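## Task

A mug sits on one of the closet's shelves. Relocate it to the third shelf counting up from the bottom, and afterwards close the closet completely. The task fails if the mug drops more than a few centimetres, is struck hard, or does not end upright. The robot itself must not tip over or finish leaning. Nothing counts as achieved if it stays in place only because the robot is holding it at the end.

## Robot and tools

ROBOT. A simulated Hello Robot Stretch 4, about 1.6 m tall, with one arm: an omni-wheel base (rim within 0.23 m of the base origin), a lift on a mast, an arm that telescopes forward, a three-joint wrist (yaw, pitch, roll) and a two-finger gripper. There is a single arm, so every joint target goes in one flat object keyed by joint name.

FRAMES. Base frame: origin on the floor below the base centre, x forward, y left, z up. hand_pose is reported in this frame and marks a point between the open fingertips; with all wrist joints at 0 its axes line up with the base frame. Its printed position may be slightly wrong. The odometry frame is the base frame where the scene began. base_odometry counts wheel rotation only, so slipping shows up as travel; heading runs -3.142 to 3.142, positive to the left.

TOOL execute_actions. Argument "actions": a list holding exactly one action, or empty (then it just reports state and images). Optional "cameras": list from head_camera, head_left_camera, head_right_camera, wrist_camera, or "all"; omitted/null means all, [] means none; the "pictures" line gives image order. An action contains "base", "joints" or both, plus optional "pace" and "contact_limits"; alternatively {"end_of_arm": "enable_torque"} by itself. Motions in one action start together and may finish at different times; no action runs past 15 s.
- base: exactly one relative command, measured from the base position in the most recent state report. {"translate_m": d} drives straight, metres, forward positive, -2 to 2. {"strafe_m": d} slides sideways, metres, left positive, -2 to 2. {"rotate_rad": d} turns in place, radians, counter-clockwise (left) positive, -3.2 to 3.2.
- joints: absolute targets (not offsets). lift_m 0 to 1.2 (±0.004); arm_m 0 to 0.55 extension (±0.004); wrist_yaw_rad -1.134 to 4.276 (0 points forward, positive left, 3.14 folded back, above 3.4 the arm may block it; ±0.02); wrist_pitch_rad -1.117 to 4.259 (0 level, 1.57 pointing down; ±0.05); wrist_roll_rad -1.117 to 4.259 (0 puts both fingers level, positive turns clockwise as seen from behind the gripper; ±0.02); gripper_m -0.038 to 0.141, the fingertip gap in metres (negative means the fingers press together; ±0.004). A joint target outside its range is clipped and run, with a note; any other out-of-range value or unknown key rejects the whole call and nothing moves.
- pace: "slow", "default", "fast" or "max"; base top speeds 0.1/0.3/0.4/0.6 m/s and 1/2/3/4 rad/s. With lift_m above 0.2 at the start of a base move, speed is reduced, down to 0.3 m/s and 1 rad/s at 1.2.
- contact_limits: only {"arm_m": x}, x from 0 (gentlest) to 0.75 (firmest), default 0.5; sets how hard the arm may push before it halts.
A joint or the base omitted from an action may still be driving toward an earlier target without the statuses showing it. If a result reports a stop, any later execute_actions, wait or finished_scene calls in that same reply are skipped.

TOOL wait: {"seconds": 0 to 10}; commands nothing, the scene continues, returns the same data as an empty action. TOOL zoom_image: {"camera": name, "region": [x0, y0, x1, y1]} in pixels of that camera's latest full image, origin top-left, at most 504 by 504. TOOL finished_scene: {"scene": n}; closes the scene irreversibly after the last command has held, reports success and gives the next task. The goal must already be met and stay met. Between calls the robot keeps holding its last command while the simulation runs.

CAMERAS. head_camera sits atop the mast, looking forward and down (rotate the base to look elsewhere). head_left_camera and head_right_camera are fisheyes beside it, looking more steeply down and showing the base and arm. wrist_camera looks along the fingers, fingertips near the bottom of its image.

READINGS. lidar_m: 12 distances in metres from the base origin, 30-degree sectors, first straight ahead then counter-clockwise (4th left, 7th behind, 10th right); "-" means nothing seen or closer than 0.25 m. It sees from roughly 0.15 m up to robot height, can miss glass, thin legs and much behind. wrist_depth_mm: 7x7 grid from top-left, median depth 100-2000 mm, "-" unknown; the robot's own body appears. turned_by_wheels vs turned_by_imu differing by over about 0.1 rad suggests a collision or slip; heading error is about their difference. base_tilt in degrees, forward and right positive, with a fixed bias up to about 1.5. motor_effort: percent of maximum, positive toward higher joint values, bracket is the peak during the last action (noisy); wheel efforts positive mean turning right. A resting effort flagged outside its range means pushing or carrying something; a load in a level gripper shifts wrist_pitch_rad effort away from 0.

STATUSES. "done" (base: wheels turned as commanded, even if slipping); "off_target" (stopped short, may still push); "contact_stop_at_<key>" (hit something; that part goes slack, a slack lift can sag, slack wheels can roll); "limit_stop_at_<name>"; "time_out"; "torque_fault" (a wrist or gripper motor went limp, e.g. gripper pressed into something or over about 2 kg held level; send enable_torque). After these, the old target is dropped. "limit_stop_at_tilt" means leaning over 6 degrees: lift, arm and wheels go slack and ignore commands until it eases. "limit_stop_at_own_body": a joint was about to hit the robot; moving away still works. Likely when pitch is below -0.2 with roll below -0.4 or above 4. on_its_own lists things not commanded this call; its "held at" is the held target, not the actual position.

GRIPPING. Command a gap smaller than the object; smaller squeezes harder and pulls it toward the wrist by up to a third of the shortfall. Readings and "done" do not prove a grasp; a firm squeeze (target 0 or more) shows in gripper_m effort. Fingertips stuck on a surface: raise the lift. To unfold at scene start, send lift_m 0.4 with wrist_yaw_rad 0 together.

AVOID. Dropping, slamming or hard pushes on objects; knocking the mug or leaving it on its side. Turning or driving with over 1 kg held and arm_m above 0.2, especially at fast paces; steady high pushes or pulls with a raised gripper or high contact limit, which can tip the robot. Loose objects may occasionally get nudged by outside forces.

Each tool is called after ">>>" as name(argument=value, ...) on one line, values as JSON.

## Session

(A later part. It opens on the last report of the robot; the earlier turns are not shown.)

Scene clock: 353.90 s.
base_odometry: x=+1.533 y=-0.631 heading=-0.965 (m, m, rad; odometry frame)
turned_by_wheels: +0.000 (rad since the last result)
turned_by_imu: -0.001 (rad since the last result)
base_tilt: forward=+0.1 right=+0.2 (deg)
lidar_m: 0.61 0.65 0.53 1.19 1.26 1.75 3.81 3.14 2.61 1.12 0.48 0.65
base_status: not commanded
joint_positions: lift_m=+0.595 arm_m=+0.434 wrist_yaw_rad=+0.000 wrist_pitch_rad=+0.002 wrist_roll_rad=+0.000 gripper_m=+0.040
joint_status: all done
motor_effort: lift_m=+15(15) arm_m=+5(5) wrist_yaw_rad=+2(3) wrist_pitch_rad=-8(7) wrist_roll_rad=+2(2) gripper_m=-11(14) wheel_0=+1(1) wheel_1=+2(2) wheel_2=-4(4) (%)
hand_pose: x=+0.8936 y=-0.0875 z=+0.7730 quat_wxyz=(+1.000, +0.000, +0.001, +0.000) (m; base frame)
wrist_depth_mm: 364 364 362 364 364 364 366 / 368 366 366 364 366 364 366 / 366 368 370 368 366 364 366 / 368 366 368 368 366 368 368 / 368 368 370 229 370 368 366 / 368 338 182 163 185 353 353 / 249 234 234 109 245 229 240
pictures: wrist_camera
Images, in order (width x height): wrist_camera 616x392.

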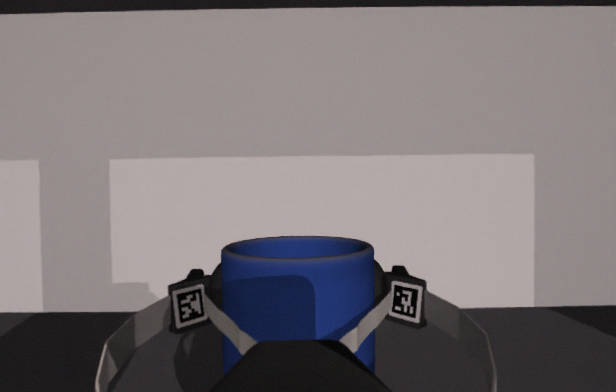

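>>> execute_actions(actions=[{"joints":{"lift_m":0.62},"pace":"slow"}], cameras=[])

>>> execute_actions(actions=[{"joints":{"arm_m":0.03}}], cameras=["wrist_camera","head_camera"])

Scene clock: 368.93 s.
base_odometry: x=+1.533 y=-0.631 heading=-0.965 (m, m, rad; odometry frame)
turned_by_wheels: +0.000 (rad since the last result)
turned_by_imu: +0.000 (rad since the last result)
base_tilt: forward=+0.1 right=+0.3 (deg)
lidar_m: 0.61 0.66 0.51 1.20 1.25 1.74 3.80 3.16 2.60 1.13 0.49 0.63
base_status: not commanded
joint_positions: lift_m=+0.619 arm_m=+0.434 wrist_yaw_rad=+0.000 wrist_pitch_rad=+0.005 wrist_roll_rad=+0.000 gripper_m=+0.040
joint_status: all done
motor_effort: lift_m=+27(28) arm_m=+5(5) wrist_yaw_rad=+1(1) wrist_pitch_rad=-14(16) wrist_roll_rad=+2(2) gripper_m=-13(14) wheel_0=+1(1) wheel_1=+2(2) wheel_2=-4(4) (%)
hand_pose: x=+0.8936 y=-0.0875 z=+0.7961 quat_wxyz=(+1.000, +0.000, +0.003, +0.000) (m; base frame)
wrist_depth_mm: 336 340 342 345 347 351 362 / 364 364 364 366 364 364 364 / 368 366 366 368 368 368 366 / 368 368 366 368 366 366 366 / 370 368 368 229 368 366 370 / 370 370 182 162 185 370 368 / 294 277 276 109 287 272 285
pictures: none
No camera images: the call's "cameras" was empty. Leave "cameras" out to get every camera's image.

Scene clock: 371.23 s.
base_odometry: x=+1.533 y=-0.631 heading=-0.965 (m, m, rad; odometry frame)
turned_by_wheels: +0.000 (rad since the last result)
turned_by_imu: +0.000 (rad since the last result)
base_tilt: forward=+0.1 right=+0.2 (deg)
lidar_m: 0.61 0.66 0.52 1.20 1.26 1.78 3.81 3.14 2.61 1.11 0.48 0.65
base_status: not commanded
joint_positions: lift_m=+0.619 arm_m=+0.031 wrist_yaw_rad=+0.000 wrist_pitch_rad=+0.006 wrist_roll_rad=+0.000 gripper_m=+0.040
joint_status: all done
motor_effort: lift_m=+27(27) arm_m=-5(12) wrist_yaw_rad=+1(0) wrist_pitch_rad=-17(15) wrist_roll_rad=+1(2) gripper_m=-12(11) wheel_0=+1(1) wheel_1=+2(2) wheel_2=-4(4) (%)
hand_pose: x=+0.4902 y=-0.0875 z=+0.7960 quat_wxyz=(+1.000, +0.000, +0.003, +0.000) (m; base frame)
wrist_depth_mm: 382 389 394 368 370 373 373 / 504 512 517 530 530 539 535 / 768 778 768 768 768 759 759 / 759 759 759 768 759 759 759 / 759 768 699 229 768 759 759 / 442 404 182 162 185 421 421 / 768 768 778 108 778 768 778
pictures: head_camera, wrist_camera
Images, in order (width x height): head_camera 420x560, wrist_camera 616x392.

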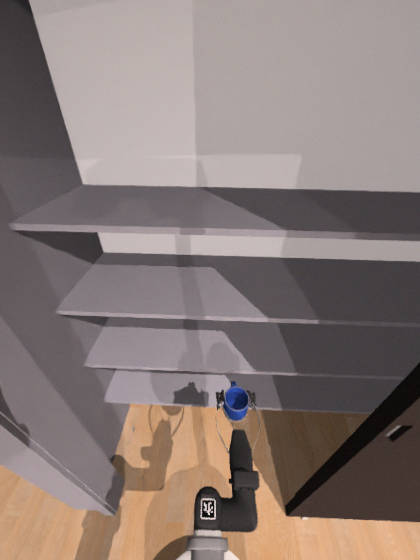

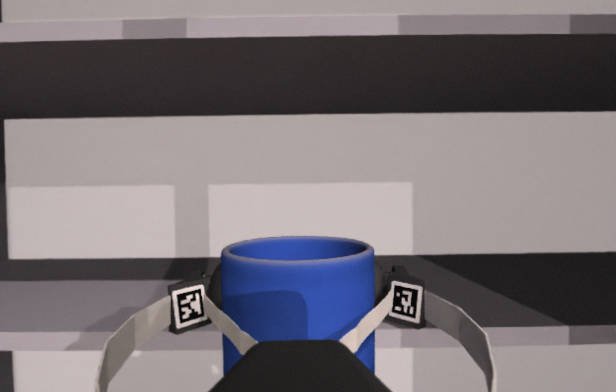

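>>> execute_actions(actions=[{"joints":{"lift_m":0.94}}], cameras=["wrist_camera"])

Scene clock: 377.47 s.
base_odometry: x=+1.533 y=-0.631 heading=-0.965 (m, m, rad; odometry frame)
turned_by_wheels: +0.000 (rad since the last result)
turned_by_imu: -0.001 (rad since the last result)
base_tilt: forward=+0.1 right=+0.2 (deg)
lidar_m: 0.62 0.65 0.52 1.19 1.26 1.76 3.81 3.14 2.60 1.13 0.49 0.65
base_status: not commanded
joint_positions: lift_m=+0.939 arm_m=+0.031 wrist_yaw_rad=+0.000 wrist_pitch_rad=+0.006 wrist_roll_rad=+0.000 gripper_m=+0.040
joint_status: all done
motor_effort: lift_m=+27(26) arm_m=-5(5) wrist_yaw_rad=+1(1) wrist_pitch_rad=-17(16) wrist_roll_rad=+1(1) gripper_m=-12(13) wheel_0=+1(1) wheel_1=+2(2) wheel_2=-4(4) (%)
hand_pose: x=+0.4902 y=-0.0875 z=+1.1160 quat_wxyz=(+1.000, +0.000, +0.003, +0.000) (m; base frame)
wrist_depth_mm: 759 759 768 768 759 759 750 / 455 459 466 477 480 480 488 / 768 759 759 759 759 759 768 / 768 768 768 768 778 768 768 / 759 768 768 229 768 768 768 / 492 445 182 163 184 466 466 / 379 366 368 109 375 778 778
pictures: wrist_camera
Images, in order (width x height): wrist_camera 616x392.

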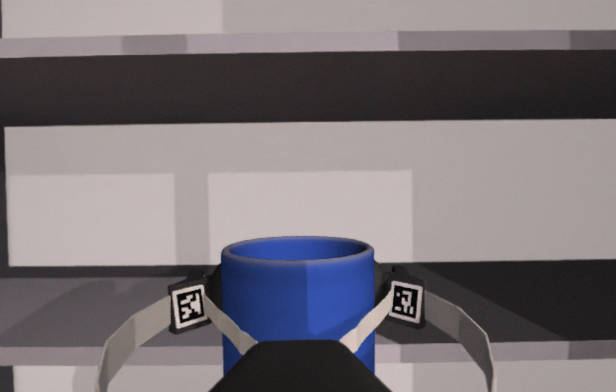

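>>> execute_actions(actions=[{"joints":{"arm_m":0.38}}], cameras=[])

>>> execute_actions(actions=[{"joints":{"lift_m":0.905},"pace":"slow"}], cameras=["wrist_camera"])

Scene clock: 386.23 s.
base_odometry: x=+1.533 y=-0.631 heading=-0.965 (m, m, rad; odometry frame)
turned_by_wheels: +0.000 (rad since the last result)
turned_by_imu: -0.001 (rad since the last result)
base_tilt: forward=+0.1 right=+0.2 (deg)
lidar_m: 0.59 0.66 0.53 1.20 1.27 1.78 3.82 3.13 2.59 1.10 0.48 0.64
base_status: not commanded
joint_positions: lift_m=+0.939 arm_m=+0.379 wrist_yaw_rad=+0.000 wrist_pitch_rad=+0.006 wrist_roll_rad=+0.000 gripper_m=+0.040
joint_status: all done
motor_effort: lift_m=+27(27) arm_m=+5(9) wrist_yaw_rad=+1(1) wrist_pitch_rad=-17(17) wrist_roll_rad=+1(2) gripper_m=-12(12) wheel_0=+1(1) wheel_1=+2(2) wheel_2=-4(4) (%)
hand_pose: x=+0.8386 y=-0.0874 z=+1.1161 quat_wxyz=(+1.000, +0.000, +0.003, +0.000) (m; base frame)
wrist_depth_mm: 301 303 306 310 312 312 315 / 421 418 418 418 415 421 418 / 421 421 421 424 421 421 418 / 424 421 424 421 421 424 421 / 424 424 424 229 424 424 421 / 427 424 181 162 185 427 424 / 327 306 307 109 322 301 319
pictures: none
No camera images: the call's "cameras" was empty. Leave "cameras" out to get every camera's image.

Scene clock: 387.37 s.
base_odometry: x=+1.533 y=-0.631 heading=-0.965 (m, m, rad; odometry frame)
turned_by_wheels: +0.000 (rad since the last result)
turned_by_imu: +0.000 (rad since the last result)
base_tilt: forward=+0.2 right=+0.2 (deg)
lidar_m: 0.61 0.66 0.52 1.20 1.25 1.76 3.80 3.14 2.59 1.12 0.48 0.65
base_status: not commanded
joint_positions: lift_m=+0.905 arm_m=+0.379 wrist_yaw_rad=+0.000 wrist_pitch_rad=+0.006 wrist_roll_rad=+0.000 gripper_m=+0.040
joint_status: all done
motor_effort: lift_m=+16(24) arm_m=+5(5) wrist_yaw_rad=+0(0) wrist_pitch_rad=-16(16) wrist_roll_rad=+1(1) gripper_m=-12(13) wheel_0=+1(1) wheel_1=+2(2) wheel_2=-4(4) (%)
hand_pose: x=+0.8386 y=-0.0874 z=+1.0820 quat_wxyz=(+1.000, +0.000, +0.003, +0.000) (m; base frame)
wrist_depth_mm: 379 382 387 392 392 389 394 / 421 418 421 418 421 415 421 / 421 421 418 421 421 418 418 / 418 421 421 421 421 421 424 / 421 424 427 228 421 424 421 / 377 345 181 162 185 357 355 / 255 240 240 109 251 235 246
pictures: wrist_camera
Images, in order (width x height): wrist_camera 616x392.

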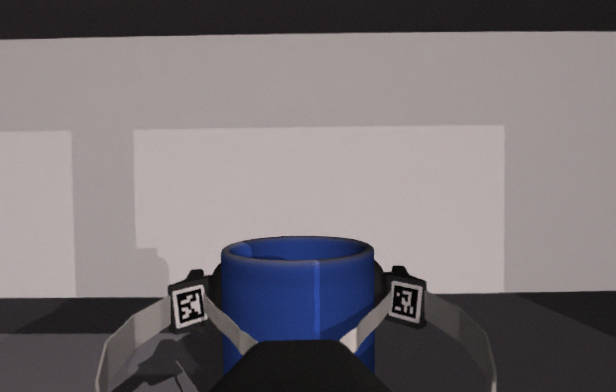

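>>> execute_actions(actions=[{"joints":{"lift_m":0.895},"pace":"slow"}], cameras=["head_camera","wrist_camera"])

Scene clock: 394.93 s.
base_odometry: x=+1.533 y=-0.631 heading=-0.965 (m, m, rad; odometry frame)
turned_by_wheels: +0.000 (rad since the last result)
turned_by_imu: +0.000 (rad since the last result)
base_tilt: forward=+0.1 right=+0.2 (deg)
lidar_m: 0.61 0.65 0.51 1.20 1.27 1.76 3.81 3.17 2.59 1.14 0.47 0.63
base_status: not commanded
joint_positions: lift_m=+0.896 arm_m=+0.379 wrist_yaw_rad=+0.000 wrist_pitch_rad=-0.003 wrist_roll_rad=+0.000 gripper_m=+0.040
joint_status: all done
motor_effort: lift_m=+13(15) arm_m=+5(5) wrist_yaw_rad=+0(1) wrist_pitch_rad=+9(16) wrist_roll_rad=+1(1) gripper_m=-13(12) wheel_0=+1(1) wheel_1=+2(2) wheel_2=-4(4) (%)
hand_pose: x=+0.8386 y=-0.0874 z=+1.0746 quat_wxyz=(+1.000, +0.000, -0.001, +0.000) (m; base frame)
wrist_depth_mm: 379 389 389 389 394 397 394 / 424 421 418 418 418 418 418 / 421 421 421 424 424 421 421 / 421 421 424 424 421 421 424 / 424 424 421 229 424 421 427 / 373 336 182 162 185 353 353 / 249 232 232 109 243 228 241
pictures: head_camera, wrist_camera
Images, in order (width x height): head_camera 420x560, wrist_camera 616x392.

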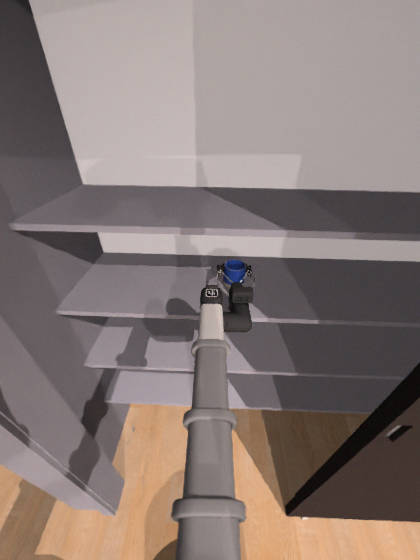

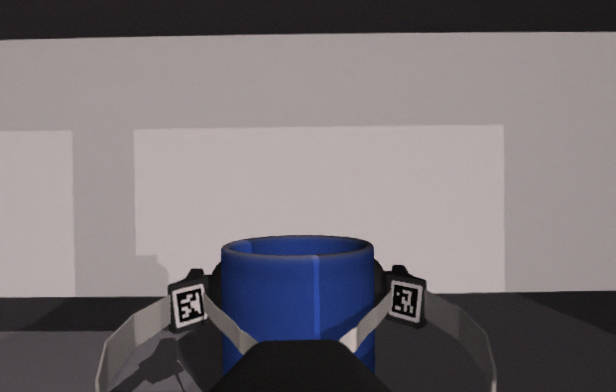

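>>> execute_actions(actions=[{"joints":{"lift_m":0.9,"gripper_m":0.12},"pace":"slow"}], cameras=["wrist_camera"])

Scene clock: 401.57 s.
base_odometry: x=+1.533 y=-0.631 heading=-0.965 (m, m, rad; odometry frame)
turned_by_wheels: +0.000 (rad since the last result)
turned_by_imu: -0.001 (rad since the last result)
base_tilt: forward=+0.1 right=+0.3 (deg)
lidar_m: 0.62 0.66 0.52 1.19 1.25 1.75 3.80 3.13 2.62 1.12 0.48 0.65
base_status: not commanded
joint_positions: lift_m=+0.900 arm_m=+0.379 wrist_yaw_rad=+0.000 wrist_pitch_rad=+0.002 wrist_roll_rad=+0.000 gripper_m=+0.120
joint_status: all done
motor_effort: lift_m=+26(27) arm_m=+4(5) wrist_yaw_rad=+1(0) wrist_pitch_rad=-4(9) wrist_roll_rad=+1(1) gripper_m=+0(14) wheel_0=+1(1) wheel_1=+2(2) wheel_2=-4(4) (%)
hand_pose: x=+0.8386 y=-0.0874 z=+1.0772 quat_wxyz=(+1.000, +0.000, +0.001, +0.000) (m; base frame)
wrist_depth_mm: 382 389 394 394 397 402 402 / 424 418 418 421 418 424 421 / 424 424 418 421 418 418 418 / 424 421 421 418 424 421 418 / 424 424 421 178 421 424 424 / 370 309 190 174 200 351 349 / 249 233 234 109 244 229 240
pictures: wrist_camera
Images, in order (width x height): wrist_camera 616x392.

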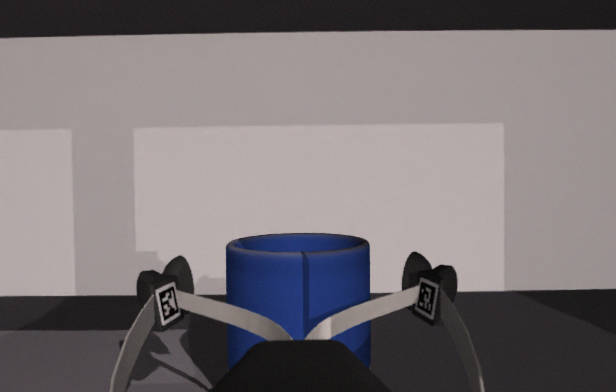

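Released and standing. Retract, back off, and prepare for the front door's pocket.

>>> execute_actions(actions=[{"joints":{"arm_m":0.03}}], cameras=[])

>>> execute_actions(actions=[{"base":{"translate_m":-0.43},"joints":{"lift_m":0.8,"wrist_roll_rad":1.57,"gripper_m":0.0}}])

Scene clock: 407.27 s.
base_odometry: x=+1.533 y=-0.631 heading=-0.965 (m, m, rad; odometry frame)
turned_by_wheels: +0.000 (rad since the last result)
turned_by_imu: -0.001 (rad since the last result)
base_tilt: forward=+0.0 right=+0.3 (deg)
lidar_m: 0.60 0.64 0.53 1.20 1.26 1.75 3.80 3.14 2.60 1.13 0.49 0.63
base_status: not commanded
joint_positions: lift_m=+0.900 arm_m=+0.031 wrist_yaw_rad=+0.000 wrist_pitch_rad=+0.003 wrist_roll_rad=+0.000 gripper_m=+0.120
joint_status: all done
motor_effort: lift_m=+26(26) arm_m=-5(2) wrist_yaw_rad=+1(0) wrist_pitch_rad=-7(9) wrist_roll_rad=+1(1) gripper_m=-1(1) wheel_0=+1(1) wheel_1=+2(2) wheel_2=-4(4) (%)
hand_pose: x=+0.4902 y=-0.0874 z=+1.0770 quat_wxyz=(+1.000, +0.000, +0.001, +0.000) (m; base frame)
wrist_depth_mm: 379 384 389 394 394 397 399 / 580 585 597 603 609 621 615 / 768 768 759 768 768 759 759 / 759 768 768 778 768 768 759 / 723 715 699 530 676 661 647 / 415 368 366 366 224 394 387 / 778 768 778 109 768 768 768
pictures: none
No camera images: the call's "cameras" was empty. Leave "cameras" out to get every camera's image.

Scene clock: 410.20 s.
base_odometry: x=+1.289 y=-0.278 heading=-0.966 (m, m, rad; odometry frame)
turned_by_wheels: +0.000 (rad since the last result)
turned_by_imu: -0.001 (rad since the last result)
base_tilt: forward=+0.1 right=+0.2 (deg)
lidar_m: 1.05 0.85 1.26 1.21 1.27 1.76 3.31 2.64 2.59 2.50 1.03 0.82
base_status: done
joint_positions: lift_m=+0.800 arm_m=+0.031 wrist_yaw_rad=+0.000 wrist_pitch_rad=+0.003 wrist_roll_rad=+1.570 gripper_m=+0.000
joint_status: all done
motor_effort: lift_m=+15(24) arm_m=-4(4) wrist_yaw_rad=+0(1) wrist_pitch_rad=-8(6) wrist_roll_rad=+2(8) gripper_m=-3(2) wheel_0=-2(6) wheel_1=-3(7) wheel_2=+1(12) (%)
hand_pose: x=+0.4902 y=-0.0874 z=+0.9779 quat_wxyz=(+0.707, +0.707, +0.001, -0.001) (m; base frame)
wrist_depth_mm: 1138 878 1160 1160 976 976 831 / 1182 946 1205 1182 1098 1118 1008 / 1160 946 1160 1182 1118 1118 1042 / 1160 1182 1182 1205 1138 1138 1042 / 1182 1182 1182 1182 1160 1138 1042 / 1182 1182 186 198 809 1138 1042 / 1205 1182 1205 109 991 1025 1060
pictures: head_camera, head_left_camera, head_right_camera, wrist_camera
Images, in order (width x height): head_camera 420x560, head_left_camera 420x672, head_right_camera 420x672, wrist_camera 616x392.

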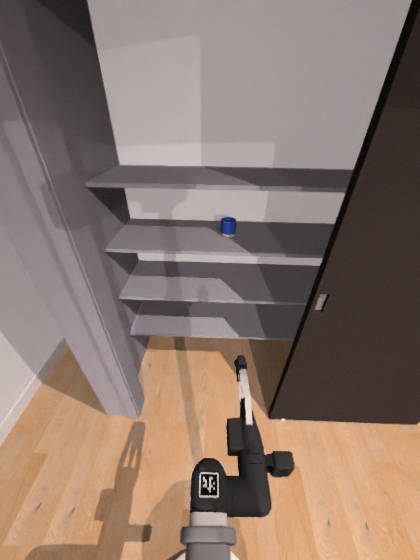

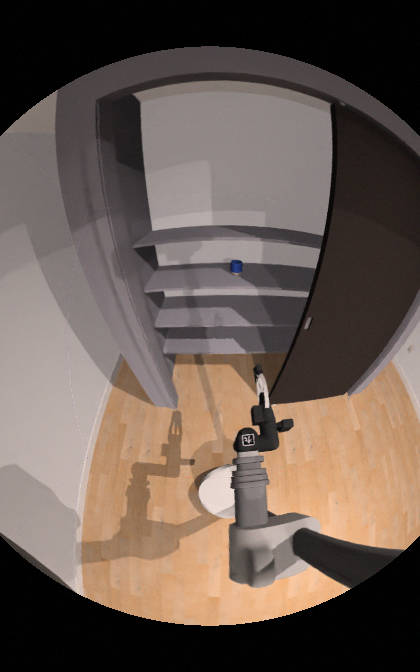

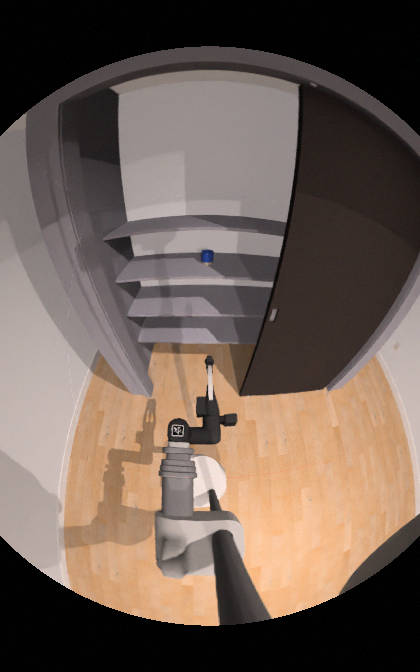

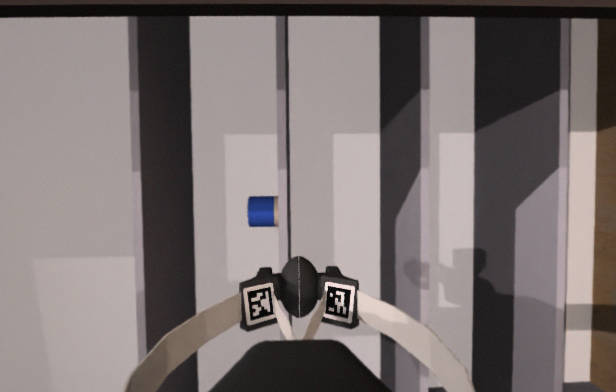

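>>> execute_actions(actions=[{"base":{"strafe_m":-0.35}}], cameras=["wrist_camera"])

Scene clock: 418.67 s.
base_odometry: x=+1.001 y=-0.477 heading=-0.966 (m, m, rad; odometry frame)
turned_by_wheels: +0.000 (rad since the last result)
turned_by_imu: -0.002 (rad since the last result)
base_tilt: forward=+0.1 right=+0.3 (deg)
lidar_m: 0.72 1.09 1.07 1.56 1.64 2.26 3.36 2.64 2.23 2.15 1.03 0.74
base_status: done
joint_positions: lift_m=+0.800 arm_m=+0.031 wrist_yaw_rad=+0.000 wrist_pitch_rad=+0.003 wrist_roll_rad=+1.570 gripper_m=+0.000
joint_status: not commanded
motor_effort: lift_m=+16(16) arm_m=-5(5) wrist_yaw_rad=+0(1) wrist_pitch_rad=-8(7) wrist_roll_rad=+2(2) gripper_m=-2(5) wheel_0=+2(11) wheel_1=-2(11) wheel_2=+0(1) (%)
hand_pose: x=+0.4902 y=-0.0874 z=+0.9779 quat_wxyz=(+0.707, +0.707, +0.001, -0.001) (m; base frame)
wrist_depth_mm: 452 455 462 462 466 466 473 / 455 459 462 466 469 469 473 / 459 462 466 469 473 473 480 / 459 466 469 473 473 477 480 / 462 466 469 469 473 480 484 / 1182 1160 187 199 798 1098 1042 / 1160 1182 1182 109 1008 1042 1042
pictures: wrist_camera
Images, in order (width x height): wrist_camera 616x392.

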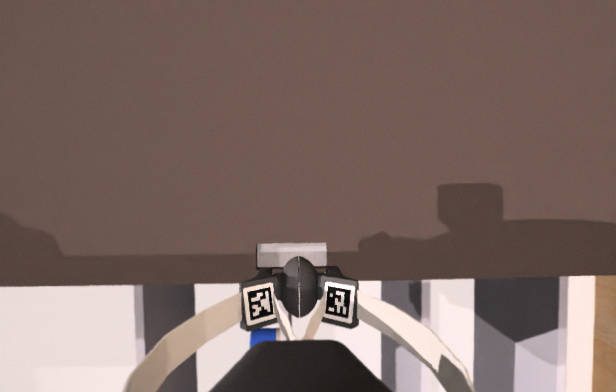

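>>> execute_actions(actions=[{"base":{"strafe_m":0.03},"joints":{"arm_m":0.2}}], cameras=["wrist_camera"])

Scene clock: 423.87 s.
base_odometry: x=+1.025 y=-0.460 heading=-0.966 (m, m, rad; odometry frame)
turned_by_wheels: +0.000 (rad since the last result)
turned_by_imu: +0.000 (rad since the last result)
base_tilt: forward=+0.1 right=+0.2 (deg)
lidar_m: 0.73 1.07 1.06 1.52 1.60 2.23 3.33 2.65 2.27 2.17 1.03 0.75
base_status: done
joint_positions: lift_m=+0.800 arm_m=+0.199 wrist_yaw_rad=+0.000 wrist_pitch_rad=+0.002 wrist_roll_rad=+1.570 gripper_m=+0.000
joint_status: all done
motor_effort: lift_m=+16(16) arm_m=+5(6) wrist_yaw_rad=+1(2) wrist_pitch_rad=-7(8) wrist_roll_rad=+1(1) gripper_m=-2(4) wheel_0=+1(10) wheel_1=+0(7) wheel_2=+0(1) (%)
hand_pose: x=+0.6586 y=-0.0874 z=+0.9779 quat_wxyz=(+0.707, +0.707, +0.001, -0.001) (m; base frame)
wrist_depth_mm: 294 296 298 300 303 304 306 / 294 297 298 303 304 306 307 / 297 301 300 303 304 307 309 / 298 301 301 304 306 310 312 / 301 303 303 307 309 309 314 / 1025 634 186 198 310 931 768 / 1008 627 1042 109 891 991 788
pictures: wrist_camera
Images, in order (width x height): wrist_camera 616x392.

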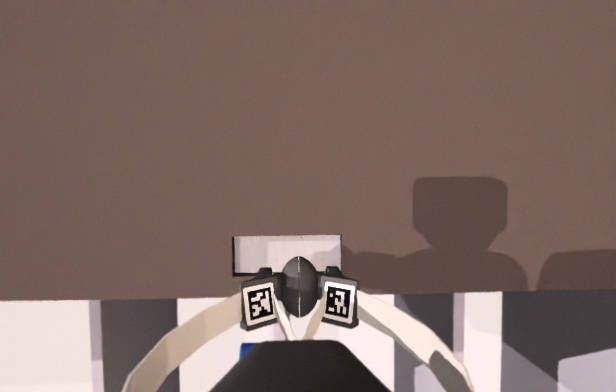

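>>> execute_actions(actions=[{"joints":{"arm_m":0.32},"contact_limits":{"arm_m":0.2},"pace":"slow"}], cameras=[])

Scene clock: 428.90 s.
base_odometry: x=+1.025 y=-0.460 heading=-0.966 (m, m, rad; odometry frame)
turned_by_wheels: +0.000 (rad since the last result)
turned_by_imu: -0.001 (rad since the last result)
base_tilt: forward=+0.1 right=+0.2 (deg)
lidar_m: 0.73 1.08 1.05 1.53 1.62 2.24 3.35 2.65 2.25 2.18 1.02 0.76
base_status: not commanded
joint_positions: lift_m=+0.800 arm_m=+0.285 wrist_yaw_rad=-0.006 wrist_pitch_rad=+0.002 wrist_roll_rad=+1.570 gripper_m=+0.000
joint_status: arm_m contact_stop (moved +0.086 of +0.121)
on_its_own: arm_m is slack since a contact_stop (your +0.320 is given up); wrist_yaw_rad is at rest, and its effort (+18) is outside its rest range (-13 to +13)
motor_effort: lift_m=+16(16) arm_m=+0(11) wrist_yaw_rad=+18(28) wrist_pitch_rad=-7(8) wrist_roll_rad=+1(1) gripper_m=-2(4) wheel_0=+2(1) wheel_1=+0(2) wheel_2=-5(8) (%)
contact_limits: arm_m 0.2
hand_pose: x=+0.7437 y=-0.0892 z=+0.9779 quat_wxyz=(+0.707, +0.707, -0.001, -0.003) (m; base frame)
wrist_depth_mm: 214 216 217 220 222 224 225 / 216 217 219 220 222 224 226 / 216 219 220 222 224 225 227 / 218 220 221 224 224 226 228 / 218 221 223 224 224 227 229 / 220 221 187 204 226 229 230 / 904 222 931 109 904 609 788
pictures: none
No camera images: the call's "cameras" was empty. Leave "cameras" out to get every camera's image.

>>> execute_actions(actions=[{"base":{"strafe_m":0.75},"pace":"slow"}], cameras=["wrist_camera","head_camera"])

Scene clock: 440.13 s.
base_odometry: x=+1.643 y=-0.034 heading=-0.966 (m, m, rad; odometry frame)
turned_by_wheels: +0.000 (rad since the last result)
turned_by_imu: -0.005 (rad since the last result)
base_tilt: forward=+0.1 right=+0.2 (deg)
lidar_m: 0.71 0.75 0.82 0.77 0.82 1.17 3.32 2.78 3.06 2.95 1.02 0.77
base_status: done
joint_positions: lift_m=+0.800 arm_m=+0.285 wrist_yaw_rad=+0.000 wrist_pitch_rad=+0.002 wrist_roll_rad=+1.570 gripper_m=+0.000
joint_status: not commanded
on_its_own: arm_m is slack since a contact_stop (your +0.320 is given up)
motor_effort: lift_m=+16(16) arm_m=+0(0) wrist_yaw_rad=+1(51) wrist_pitch_rad=-7(7) wrist_roll_rad=+1(2) gripper_m=-3(5) wheel_0=-3(18) wheel_1=+4(7) wheel_2=-4(6) (%)
hand_pose: x=+0.7442 y=-0.0875 z=+0.9779 quat_wxyz=(+0.707, +0.707, +0.001, -0.001) (m; base frame)
wrist_depth_mm: 227 227 229 231 234 235 236 / 227 229 232 245 235 236 236 / 564 683 931 931 866 609 759 / 931 750 946 946 946 668 778 / 931 732 960 960 960 661 778 / 699 683 186 199 627 621 707 / 325 304 324 108 301 315 315
pictures: head_camera, wrist_camera
Images, in order (width x height): head_camera 420x560, wrist_camera 616x392.

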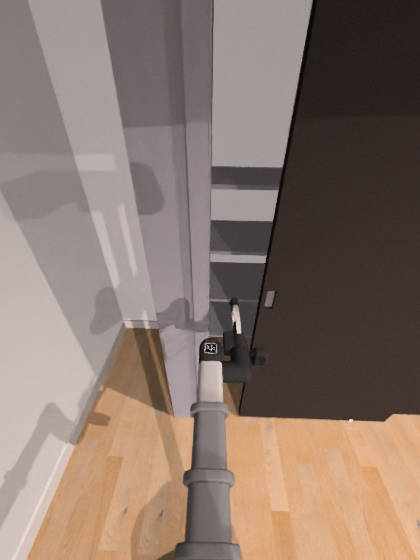

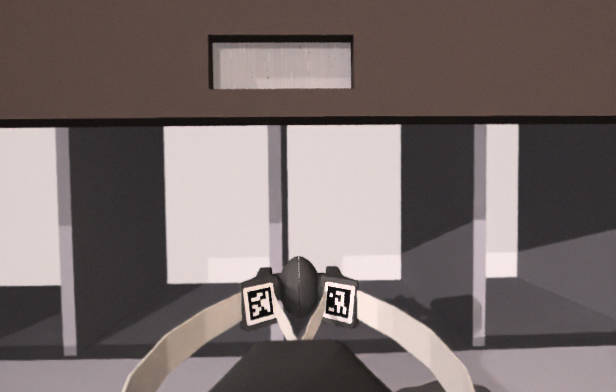

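>>> execute_actions(actions=[{"joints":{"arm_m":0.24}}], cameras=[])

>>> execute_actions(actions=[{"base":{"strafe_m":-0.13}}], cameras=["wrist_camera"])

Scene clock: 447.00 s.
base_odometry: x=+1.643 y=-0.034 heading=-0.966 (m, m, rad; odometry frame)
turned_by_wheels: +0.000 (rad since the last result)
turned_by_imu: +0.000 (rad since the last result)
base_tilt: forward=+0.1 right=+0.2 (deg)
lidar_m: 0.70 0.77 0.79 0.77 0.82 1.14 3.33 2.79 3.07 2.94 1.06 0.75
base_status: not commanded
joint_positions: lift_m=+0.800 arm_m=+0.241 wrist_yaw_rad=+0.000 wrist_pitch_rad=+0.002 wrist_roll_rad=+1.570 gripper_m=+0.000
joint_status: all done
motor_effort: lift_m=+16(16) arm_m=-5(6) wrist_yaw_rad=+1(2) wrist_pitch_rad=-7(6) wrist_roll_rad=+1(1) gripper_m=-3(3) wheel_0=-3(3) wheel_1=+4(4) wheel_2=-4(4) (%)
hand_pose: x=+0.7002 y=-0.0874 z=+0.9779 quat_wxyz=(+0.707, +0.707, +0.001, -0.001) (m; base frame)
wrist_depth_mm: 270 272 272 274 276 277 281 / 270 272 273 285 278 279 281 / 960 647 976 615 778 603 723 / 960 732 991 1008 976 931 788 / 976 741 991 991 991 931 778 / 759 676 186 199 634 654 723 / 325 309 327 109 303 319 317
pictures: none
No camera images: the call's "cameras" was empty. Leave "cameras" out to get every camera's image.

Scene clock: 448.63 s.
base_odometry: x=+1.536 y=-0.108 heading=-0.966 (m, m, rad; odometry frame)
turned_by_wheels: +0.000 (rad since the last result)
turned_by_imu: -0.001 (rad since the last result)
base_tilt: forward=+0.1 right=+0.2 (deg)
lidar_m: 0.72 0.75 0.95 0.91 0.95 1.33 3.32 2.69 2.92 2.81 1.04 0.76
base_status: done
joint_positions: lift_m=+0.800 arm_m=+0.241 wrist_yaw_rad=+0.000 wrist_pitch_rad=+0.002 wrist_roll_rad=+1.570 gripper_m=+0.000
joint_status: not commanded
motor_effort: lift_m=+16(16) arm_m=-5(4) wrist_yaw_rad=+0(0) wrist_pitch_rad=-8(7) wrist_roll_rad=+2(1) gripper_m=-2(3) wheel_0=+2(11) wheel_1=-2(12) wheel_2=+0(4) (%)
hand_pose: x=+0.7002 y=-0.0874 z=+0.9779 quat_wxyz=(+0.707, +0.707, +0.001, -0.001) (m; base frame)
wrist_depth_mm: 268 271 272 273 276 278 279 / 270 272 274 273 278 279 282 / 271 273 274 278 278 281 283 / 272 274 276 279 279 281 285 / 276 274 277 283 282 285 286 / 585 634 188 198 282 615 741 / 788 634 788 109 723 691 723
pictures: wrist_camera
Images, in order (width x height): wrist_camera 616x392.

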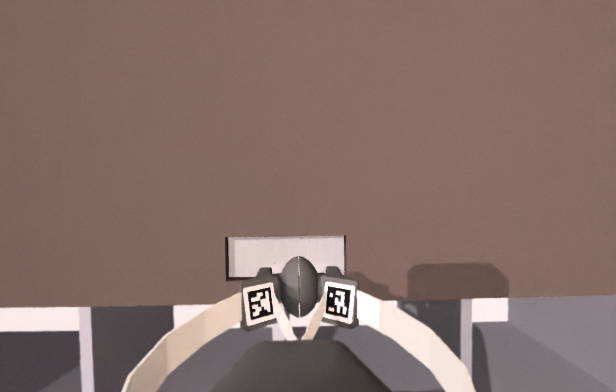

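>>> execute_actions(actions=[{"joints":{"arm_m":0.32},"contact_limits":{"arm_m":0.2},"pace":"slow"}], cameras=[])

>>> execute_actions(actions=[{"base":{"strafe_m":0.13},"pace":"slow"}], cameras=["wrist_camera"])

Scene clock: 454.40 s.
base_odometry: x=+1.536 y=-0.108 heading=-0.967 (m, m, rad; odometry frame)
turned_by_wheels: -0.001 (rad since the last result)
turned_by_imu: -0.001 (rad since the last result)
base_tilt: forward=+0.1 right=+0.2 (deg)
lidar_m: 0.74 0.74 0.94 0.91 0.95 1.32 3.31 2.70 2.92 2.81 1.05 0.77
base_status: not commanded
joint_positions: lift_m=+0.800 arm_m=+0.299 wrist_yaw_rad=-0.008 wrist_pitch_rad=+0.002 wrist_roll_rad=+1.570 gripper_m=+0.000
joint_status: arm_m contact_stop (moved +0.058 of +0.079)
on_its_own: arm_m is slack since a contact_stop (your +0.320 is given up); wrist_yaw_rad is at rest, and its effort (+25) is outside its rest range (-13 to +13)
motor_effort: lift_m=+16(16) arm_m=+0(12) wrist_yaw_rad=+25(38) wrist_pitch_rad=-8(7) wrist_roll_rad=+1(1) gripper_m=-3(3) wheel_0=+1(3) wheel_1=-1(2) wheel_2=-7(9) (%)
contact_limits: arm_m 0.2
hand_pose: x=+0.7572 y=-0.0898 z=+0.9779 quat_wxyz=(+0.707, +0.707, -0.002, -0.004) (m; base frame)
wrist_depth_mm: 216 218 220 222 223 224 226 / 216 218 220 223 223 224 226 / 219 218 220 223 224 226 228 / 219 220 222 224 224 228 228 / 220 220 223 224 226 227 229 / 221 221 189 203 226 229 230 / 732 222 759 108 759 609 741
pictures: none
No camera images: the call's "cameras" was empty. Leave "cameras" out to get every camera's image.

not run: a stop came earlier in this reply.

>>> execute_actions(actions=[{"base":{"strafe_m":0.13},"pace":"slow"}], cameras=["wrist_camera"])

Scene clock: 459.10 s.
base_odometry: x=+1.642 y=-0.034 heading=-0.968 (m, m, rad; odometry frame)
turned_by_wheels: -0.001 (rad since the last result)
turned_by_imu: -0.002 (rad since the last result)
base_tilt: forward=+0.0 right=+0.2 (deg)
lidar_m: 0.72 0.75 0.81 0.78 0.82 1.13 3.34 2.79 3.06 2.95 1.06 0.76
base_status: done
joint_positions: lift_m=+0.800 arm_m=+0.299 wrist_yaw_rad=-0.007 wrist_pitch_rad=+0.002 wrist_roll_rad=+1.570 gripper_m=+0.000
joint_status: not commanded
on_its_own: arm_m is slack since a contact_stop (your +0.320 is given up); wrist_yaw_rad is at rest, and its effort (+21) is outside its rest range (-13 to +13)
motor_effort: lift_m=+16(16) arm_m=+0(0) wrist_yaw_rad=+21(51) wrist_pitch_rad=-6(8) wrist_roll_rad=+2(1) gripper_m=-3(6) wheel_0=-8(19) wheel_1=+2(5) wheel_2=-7(6) (%)
hand_pose: x=+0.7573 y=-0.0894 z=+0.9779 quat_wxyz=(+0.707, +0.707, -0.002, -0.003) (m; base frame)
wrist_depth_mm: 218 220 221 224 225 227 228 / 218 221 223 224 225 227 229 / 220 221 223 224 227 229 229 / 221 222 225 226 227 229 230 / 222 224 224 227 229 230 231 / 222 224 188 205 229 231 231 / 512 301 539 109 315 530 525
pictures: wrist_camera
Images, in order (width x height): wrist_camera 616x392.

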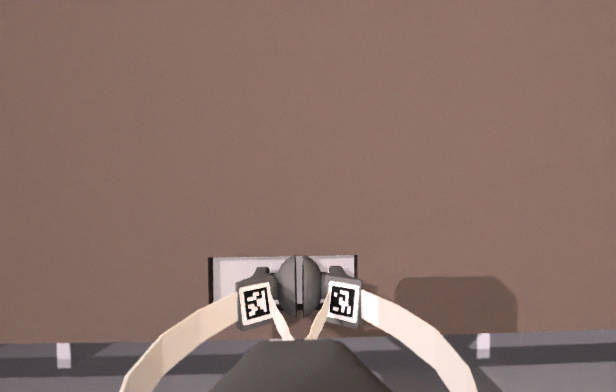

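>>> execute_actions(actions=[{"base":{"strafe_m":0.03},"pace":"slow"}], cameras=["wrist_camera"])

Scene clock: 463.90 s.
base_odometry: x=+1.667 y=-0.017 heading=-0.968 (m, m, rad; odometry frame)
turned_by_wheels: +0.000 (rad since the last result)
turned_by_imu: -0.001 (rad since the last result)
base_tilt: forward=+0.0 right=+0.3 (deg)
lidar_m: 0.72 1.06 0.77 0.75 0.80 1.10 3.31 2.77 3.08 2.97 1.05 0.78
base_status: done
joint_positions: lift_m=+0.800 arm_m=+0.299 wrist_yaw_rad=-0.002 wrist_pitch_rad=+0.002 wrist_roll_rad=+1.570 gripper_m=+0.000
joint_status: not commanded
on_its_own: arm_m is slack since a contact_stop (your +0.320 is given up)
motor_effort: lift_m=+16(16) arm_m=+0(0) wrist_yaw_rad=+8(36) wrist_pitch_rad=-7(6) wrist_roll_rad=+0(1) gripper_m=-4(4) wheel_0=-4(18) wheel_1=+5(6) wheel_2=-3(6) (%)
hand_pose: x=+0.7578 y=-0.0880 z=+0.9779 quat_wxyz=(+0.707, +0.707, +0.000, -0.002) (m; base frame)
wrist_depth_mm: 218 218 220 223 224 225 228 / 217 220 221 224 225 226 229 / 219 221 223 224 225 227 229 / 220 221 224 224 227 229 229 / 220 223 224 227 229 230 232 / 223 224 187 205 228 232 231 / 254 239 271 108 252 263 264
pictures: wrist_camera
Images, in order (width x height): wrist_camera 616x392.

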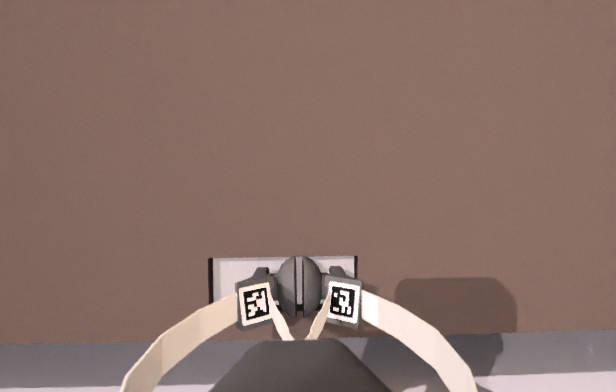

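>>> execute_actions(actions=[{"base":{"strafe_m":0.025},"pace":"slow"}], cameras=["wrist_camera"])

Scene clock: 470.70 s.
base_odometry: x=+1.687 y=-0.003 heading=-0.968 (m, m, rad; odometry frame)
turned_by_wheels: +0.000 (rad since the last result)
turned_by_imu: -0.001 (rad since the last result)
base_tilt: forward=+0.1 right=+0.2 (deg)
lidar_m: 0.71 1.01 0.75 0.72 0.77 1.05 3.18 2.78 3.11 3.00 1.04 0.76
base_status: done
joint_positions: lift_m=+0.800 arm_m=+0.299 wrist_yaw_rad=+0.000 wrist_pitch_rad=+0.002 wrist_roll_rad=+1.570 gripper_m=+0.000
joint_status: not commanded
on_its_own: arm_m is slack since a contact_stop (your +0.320 is given up)
motor_effort: lift_m=+16(16) arm_m=+0(0) wrist_yaw_rad=+3(40) wrist_pitch_rad=-8(8) wrist_roll_rad=+1(1) gripper_m=-3(6) wheel_0=-3(16) wheel_1=+4(9) wheel_2=-4(6) (%)
hand_pose: x=+0.7579 y=-0.0876 z=+0.9779 quat_wxyz=(+0.707, +0.707, +0.001, -0.001) (m; base frame)
wrist_depth_mm: 216 219 220 223 224 225 227 / 218 219 222 223 225 227 228 / 220 221 223 224 225 227 229 / 220 222 222 226 228 229 230 / 221 224 224 226 229 229 231 / 221 224 187 205 229 231 233 / 216 206 216 109 210 213 215
pictures: wrist_camera
Images, in order (width x height): wrist_camera 616x392.

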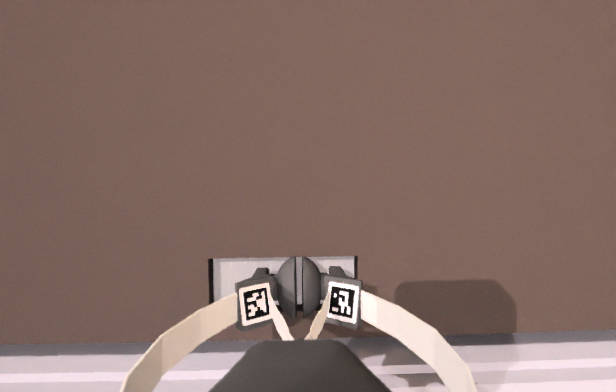

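>>> execute_actions(actions=[{"base":{"strafe_m":0.015},"pace":"slow"}], cameras=["wrist_camera"])

Scene clock: 475.53 s.
base_odometry: x=+1.699 y=+0.005 heading=-0.969 (m, m, rad; odometry frame)
turned_by_wheels: -0.001 (rad since the last result)
turned_by_imu: -0.001 (rad since the last result)
base_tilt: forward=+0.1 right=+0.2 (deg)
lidar_m: 0.71 1.00 0.74 0.71 0.74 1.04 3.12 2.78 3.11 3.00 1.06 0.77
base_status: done
joint_positions: lift_m=+0.800 arm_m=+0.299 wrist_yaw_rad=-0.006 wrist_pitch_rad=+0.002 wrist_roll_rad=+1.570 gripper_m=+0.000
joint_status: not commanded
on_its_own: arm_m is slack since a contact_stop (your +0.320 is given up); wrist_yaw_rad is at rest, and its effort (+20) is outside its rest range (-13 to +13)
motor_effort: lift_m=+16(16) arm_m=+0(0) wrist_yaw_rad=+20(33) wrist_pitch_rad=-6(7) wrist_roll_rad=+1(1) gripper_m=-5(5) wheel_0=-9(12) wheel_1=+2(7) wheel_2=-3(2) (%)
hand_pose: x=+0.7574 y=-0.0892 z=+0.9779 quat_wxyz=(+0.707, +0.707, -0.001, -0.003) (m; base frame)
wrist_depth_mm: 219 222 224 224 226 229 229 / 220 221 223 225 227 229 229 / 220 222 224 226 229 229 231 / 221 224 225 227 228 230 231 / 222 224 226 227 229 230 232 / 223 224 187 204 229 231 233 / 206 195 207 109 199 202 201
pictures: wrist_camera
Images, in order (width x height): wrist_camera 616x392.

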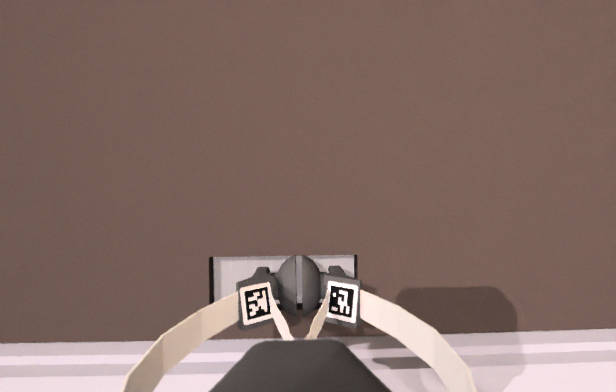

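Matches the original closed view. Retract and verify both doors.

>>> execute_actions(actions=[{"joints":{"arm_m":0.0}}], cameras=["head_left_camera","head_right_camera"])

Scene clock: 480.37 s.
base_odometry: x=+1.699 y=+0.006 heading=-0.969 (m, m, rad; odometry frame)
turned_by_wheels: +0.000 (rad since the last result)
turned_by_imu: +0.000 (rad since the last result)
base_tilt: forward=+0.1 right=+0.2 (deg)
lidar_m: 0.71 1.01 0.74 0.71 0.74 1.05 3.13 2.78 3.11 3.02 1.05 0.76
base_status: not commanded
joint_positions: lift_m=+0.800 arm_m=+0.001 wrist_yaw_rad=+0.000 wrist_pitch_rad=+0.003 wrist_roll_rad=+1.570 gripper_m=+0.000
joint_status: all done
motor_effort: lift_m=+16(16) arm_m=-5(4) wrist_yaw_rad=+0(19) wrist_pitch_rad=-8(7) wrist_roll_rad=+1(2) gripper_m=-5(6) wheel_0=-5(9) wheel_1=+3(2) wheel_2=-3(3) (%)
hand_pose: x=+0.4602 y=-0.0874 z=+0.9779 quat_wxyz=(+0.707, +0.707, +0.001, -0.001) (m; base frame)
wrist_depth_mm: 504 508 508 512 512 521 525 / 500 508 508 517 517 521 525 / 508 508 512 521 521 530 530 / 508 508 517 521 521 530 535 / 508 517 521 512 508 512 517 / 500 504 186 198 492 517 517 / 500 504 504 109 517 521 521
pictures: head_left_camera, head_right_camera
Images, in order (width x height): head_left_camera 420x672, head_right_camera 420x672.

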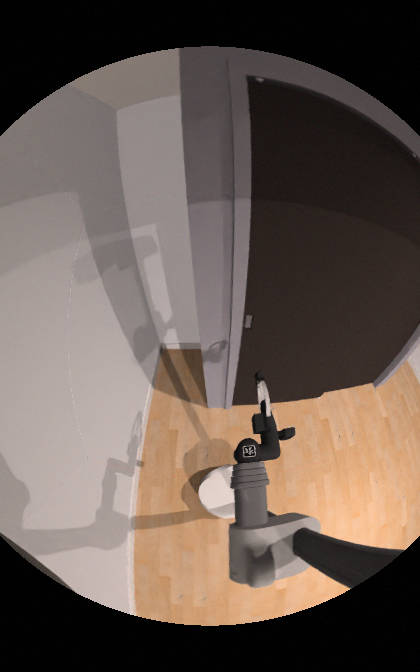

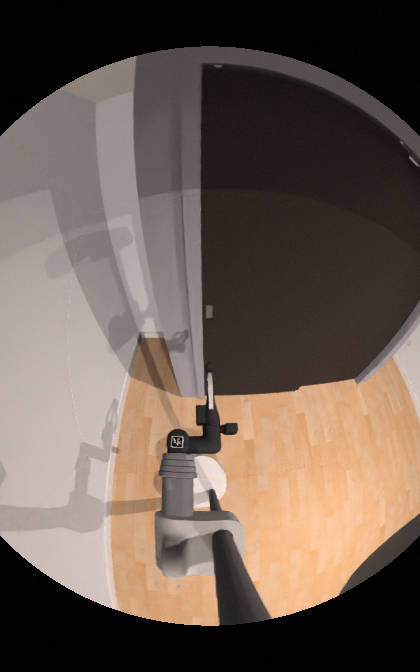

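>>> finished_scene(scene=1)

The scene is finished: the task was done.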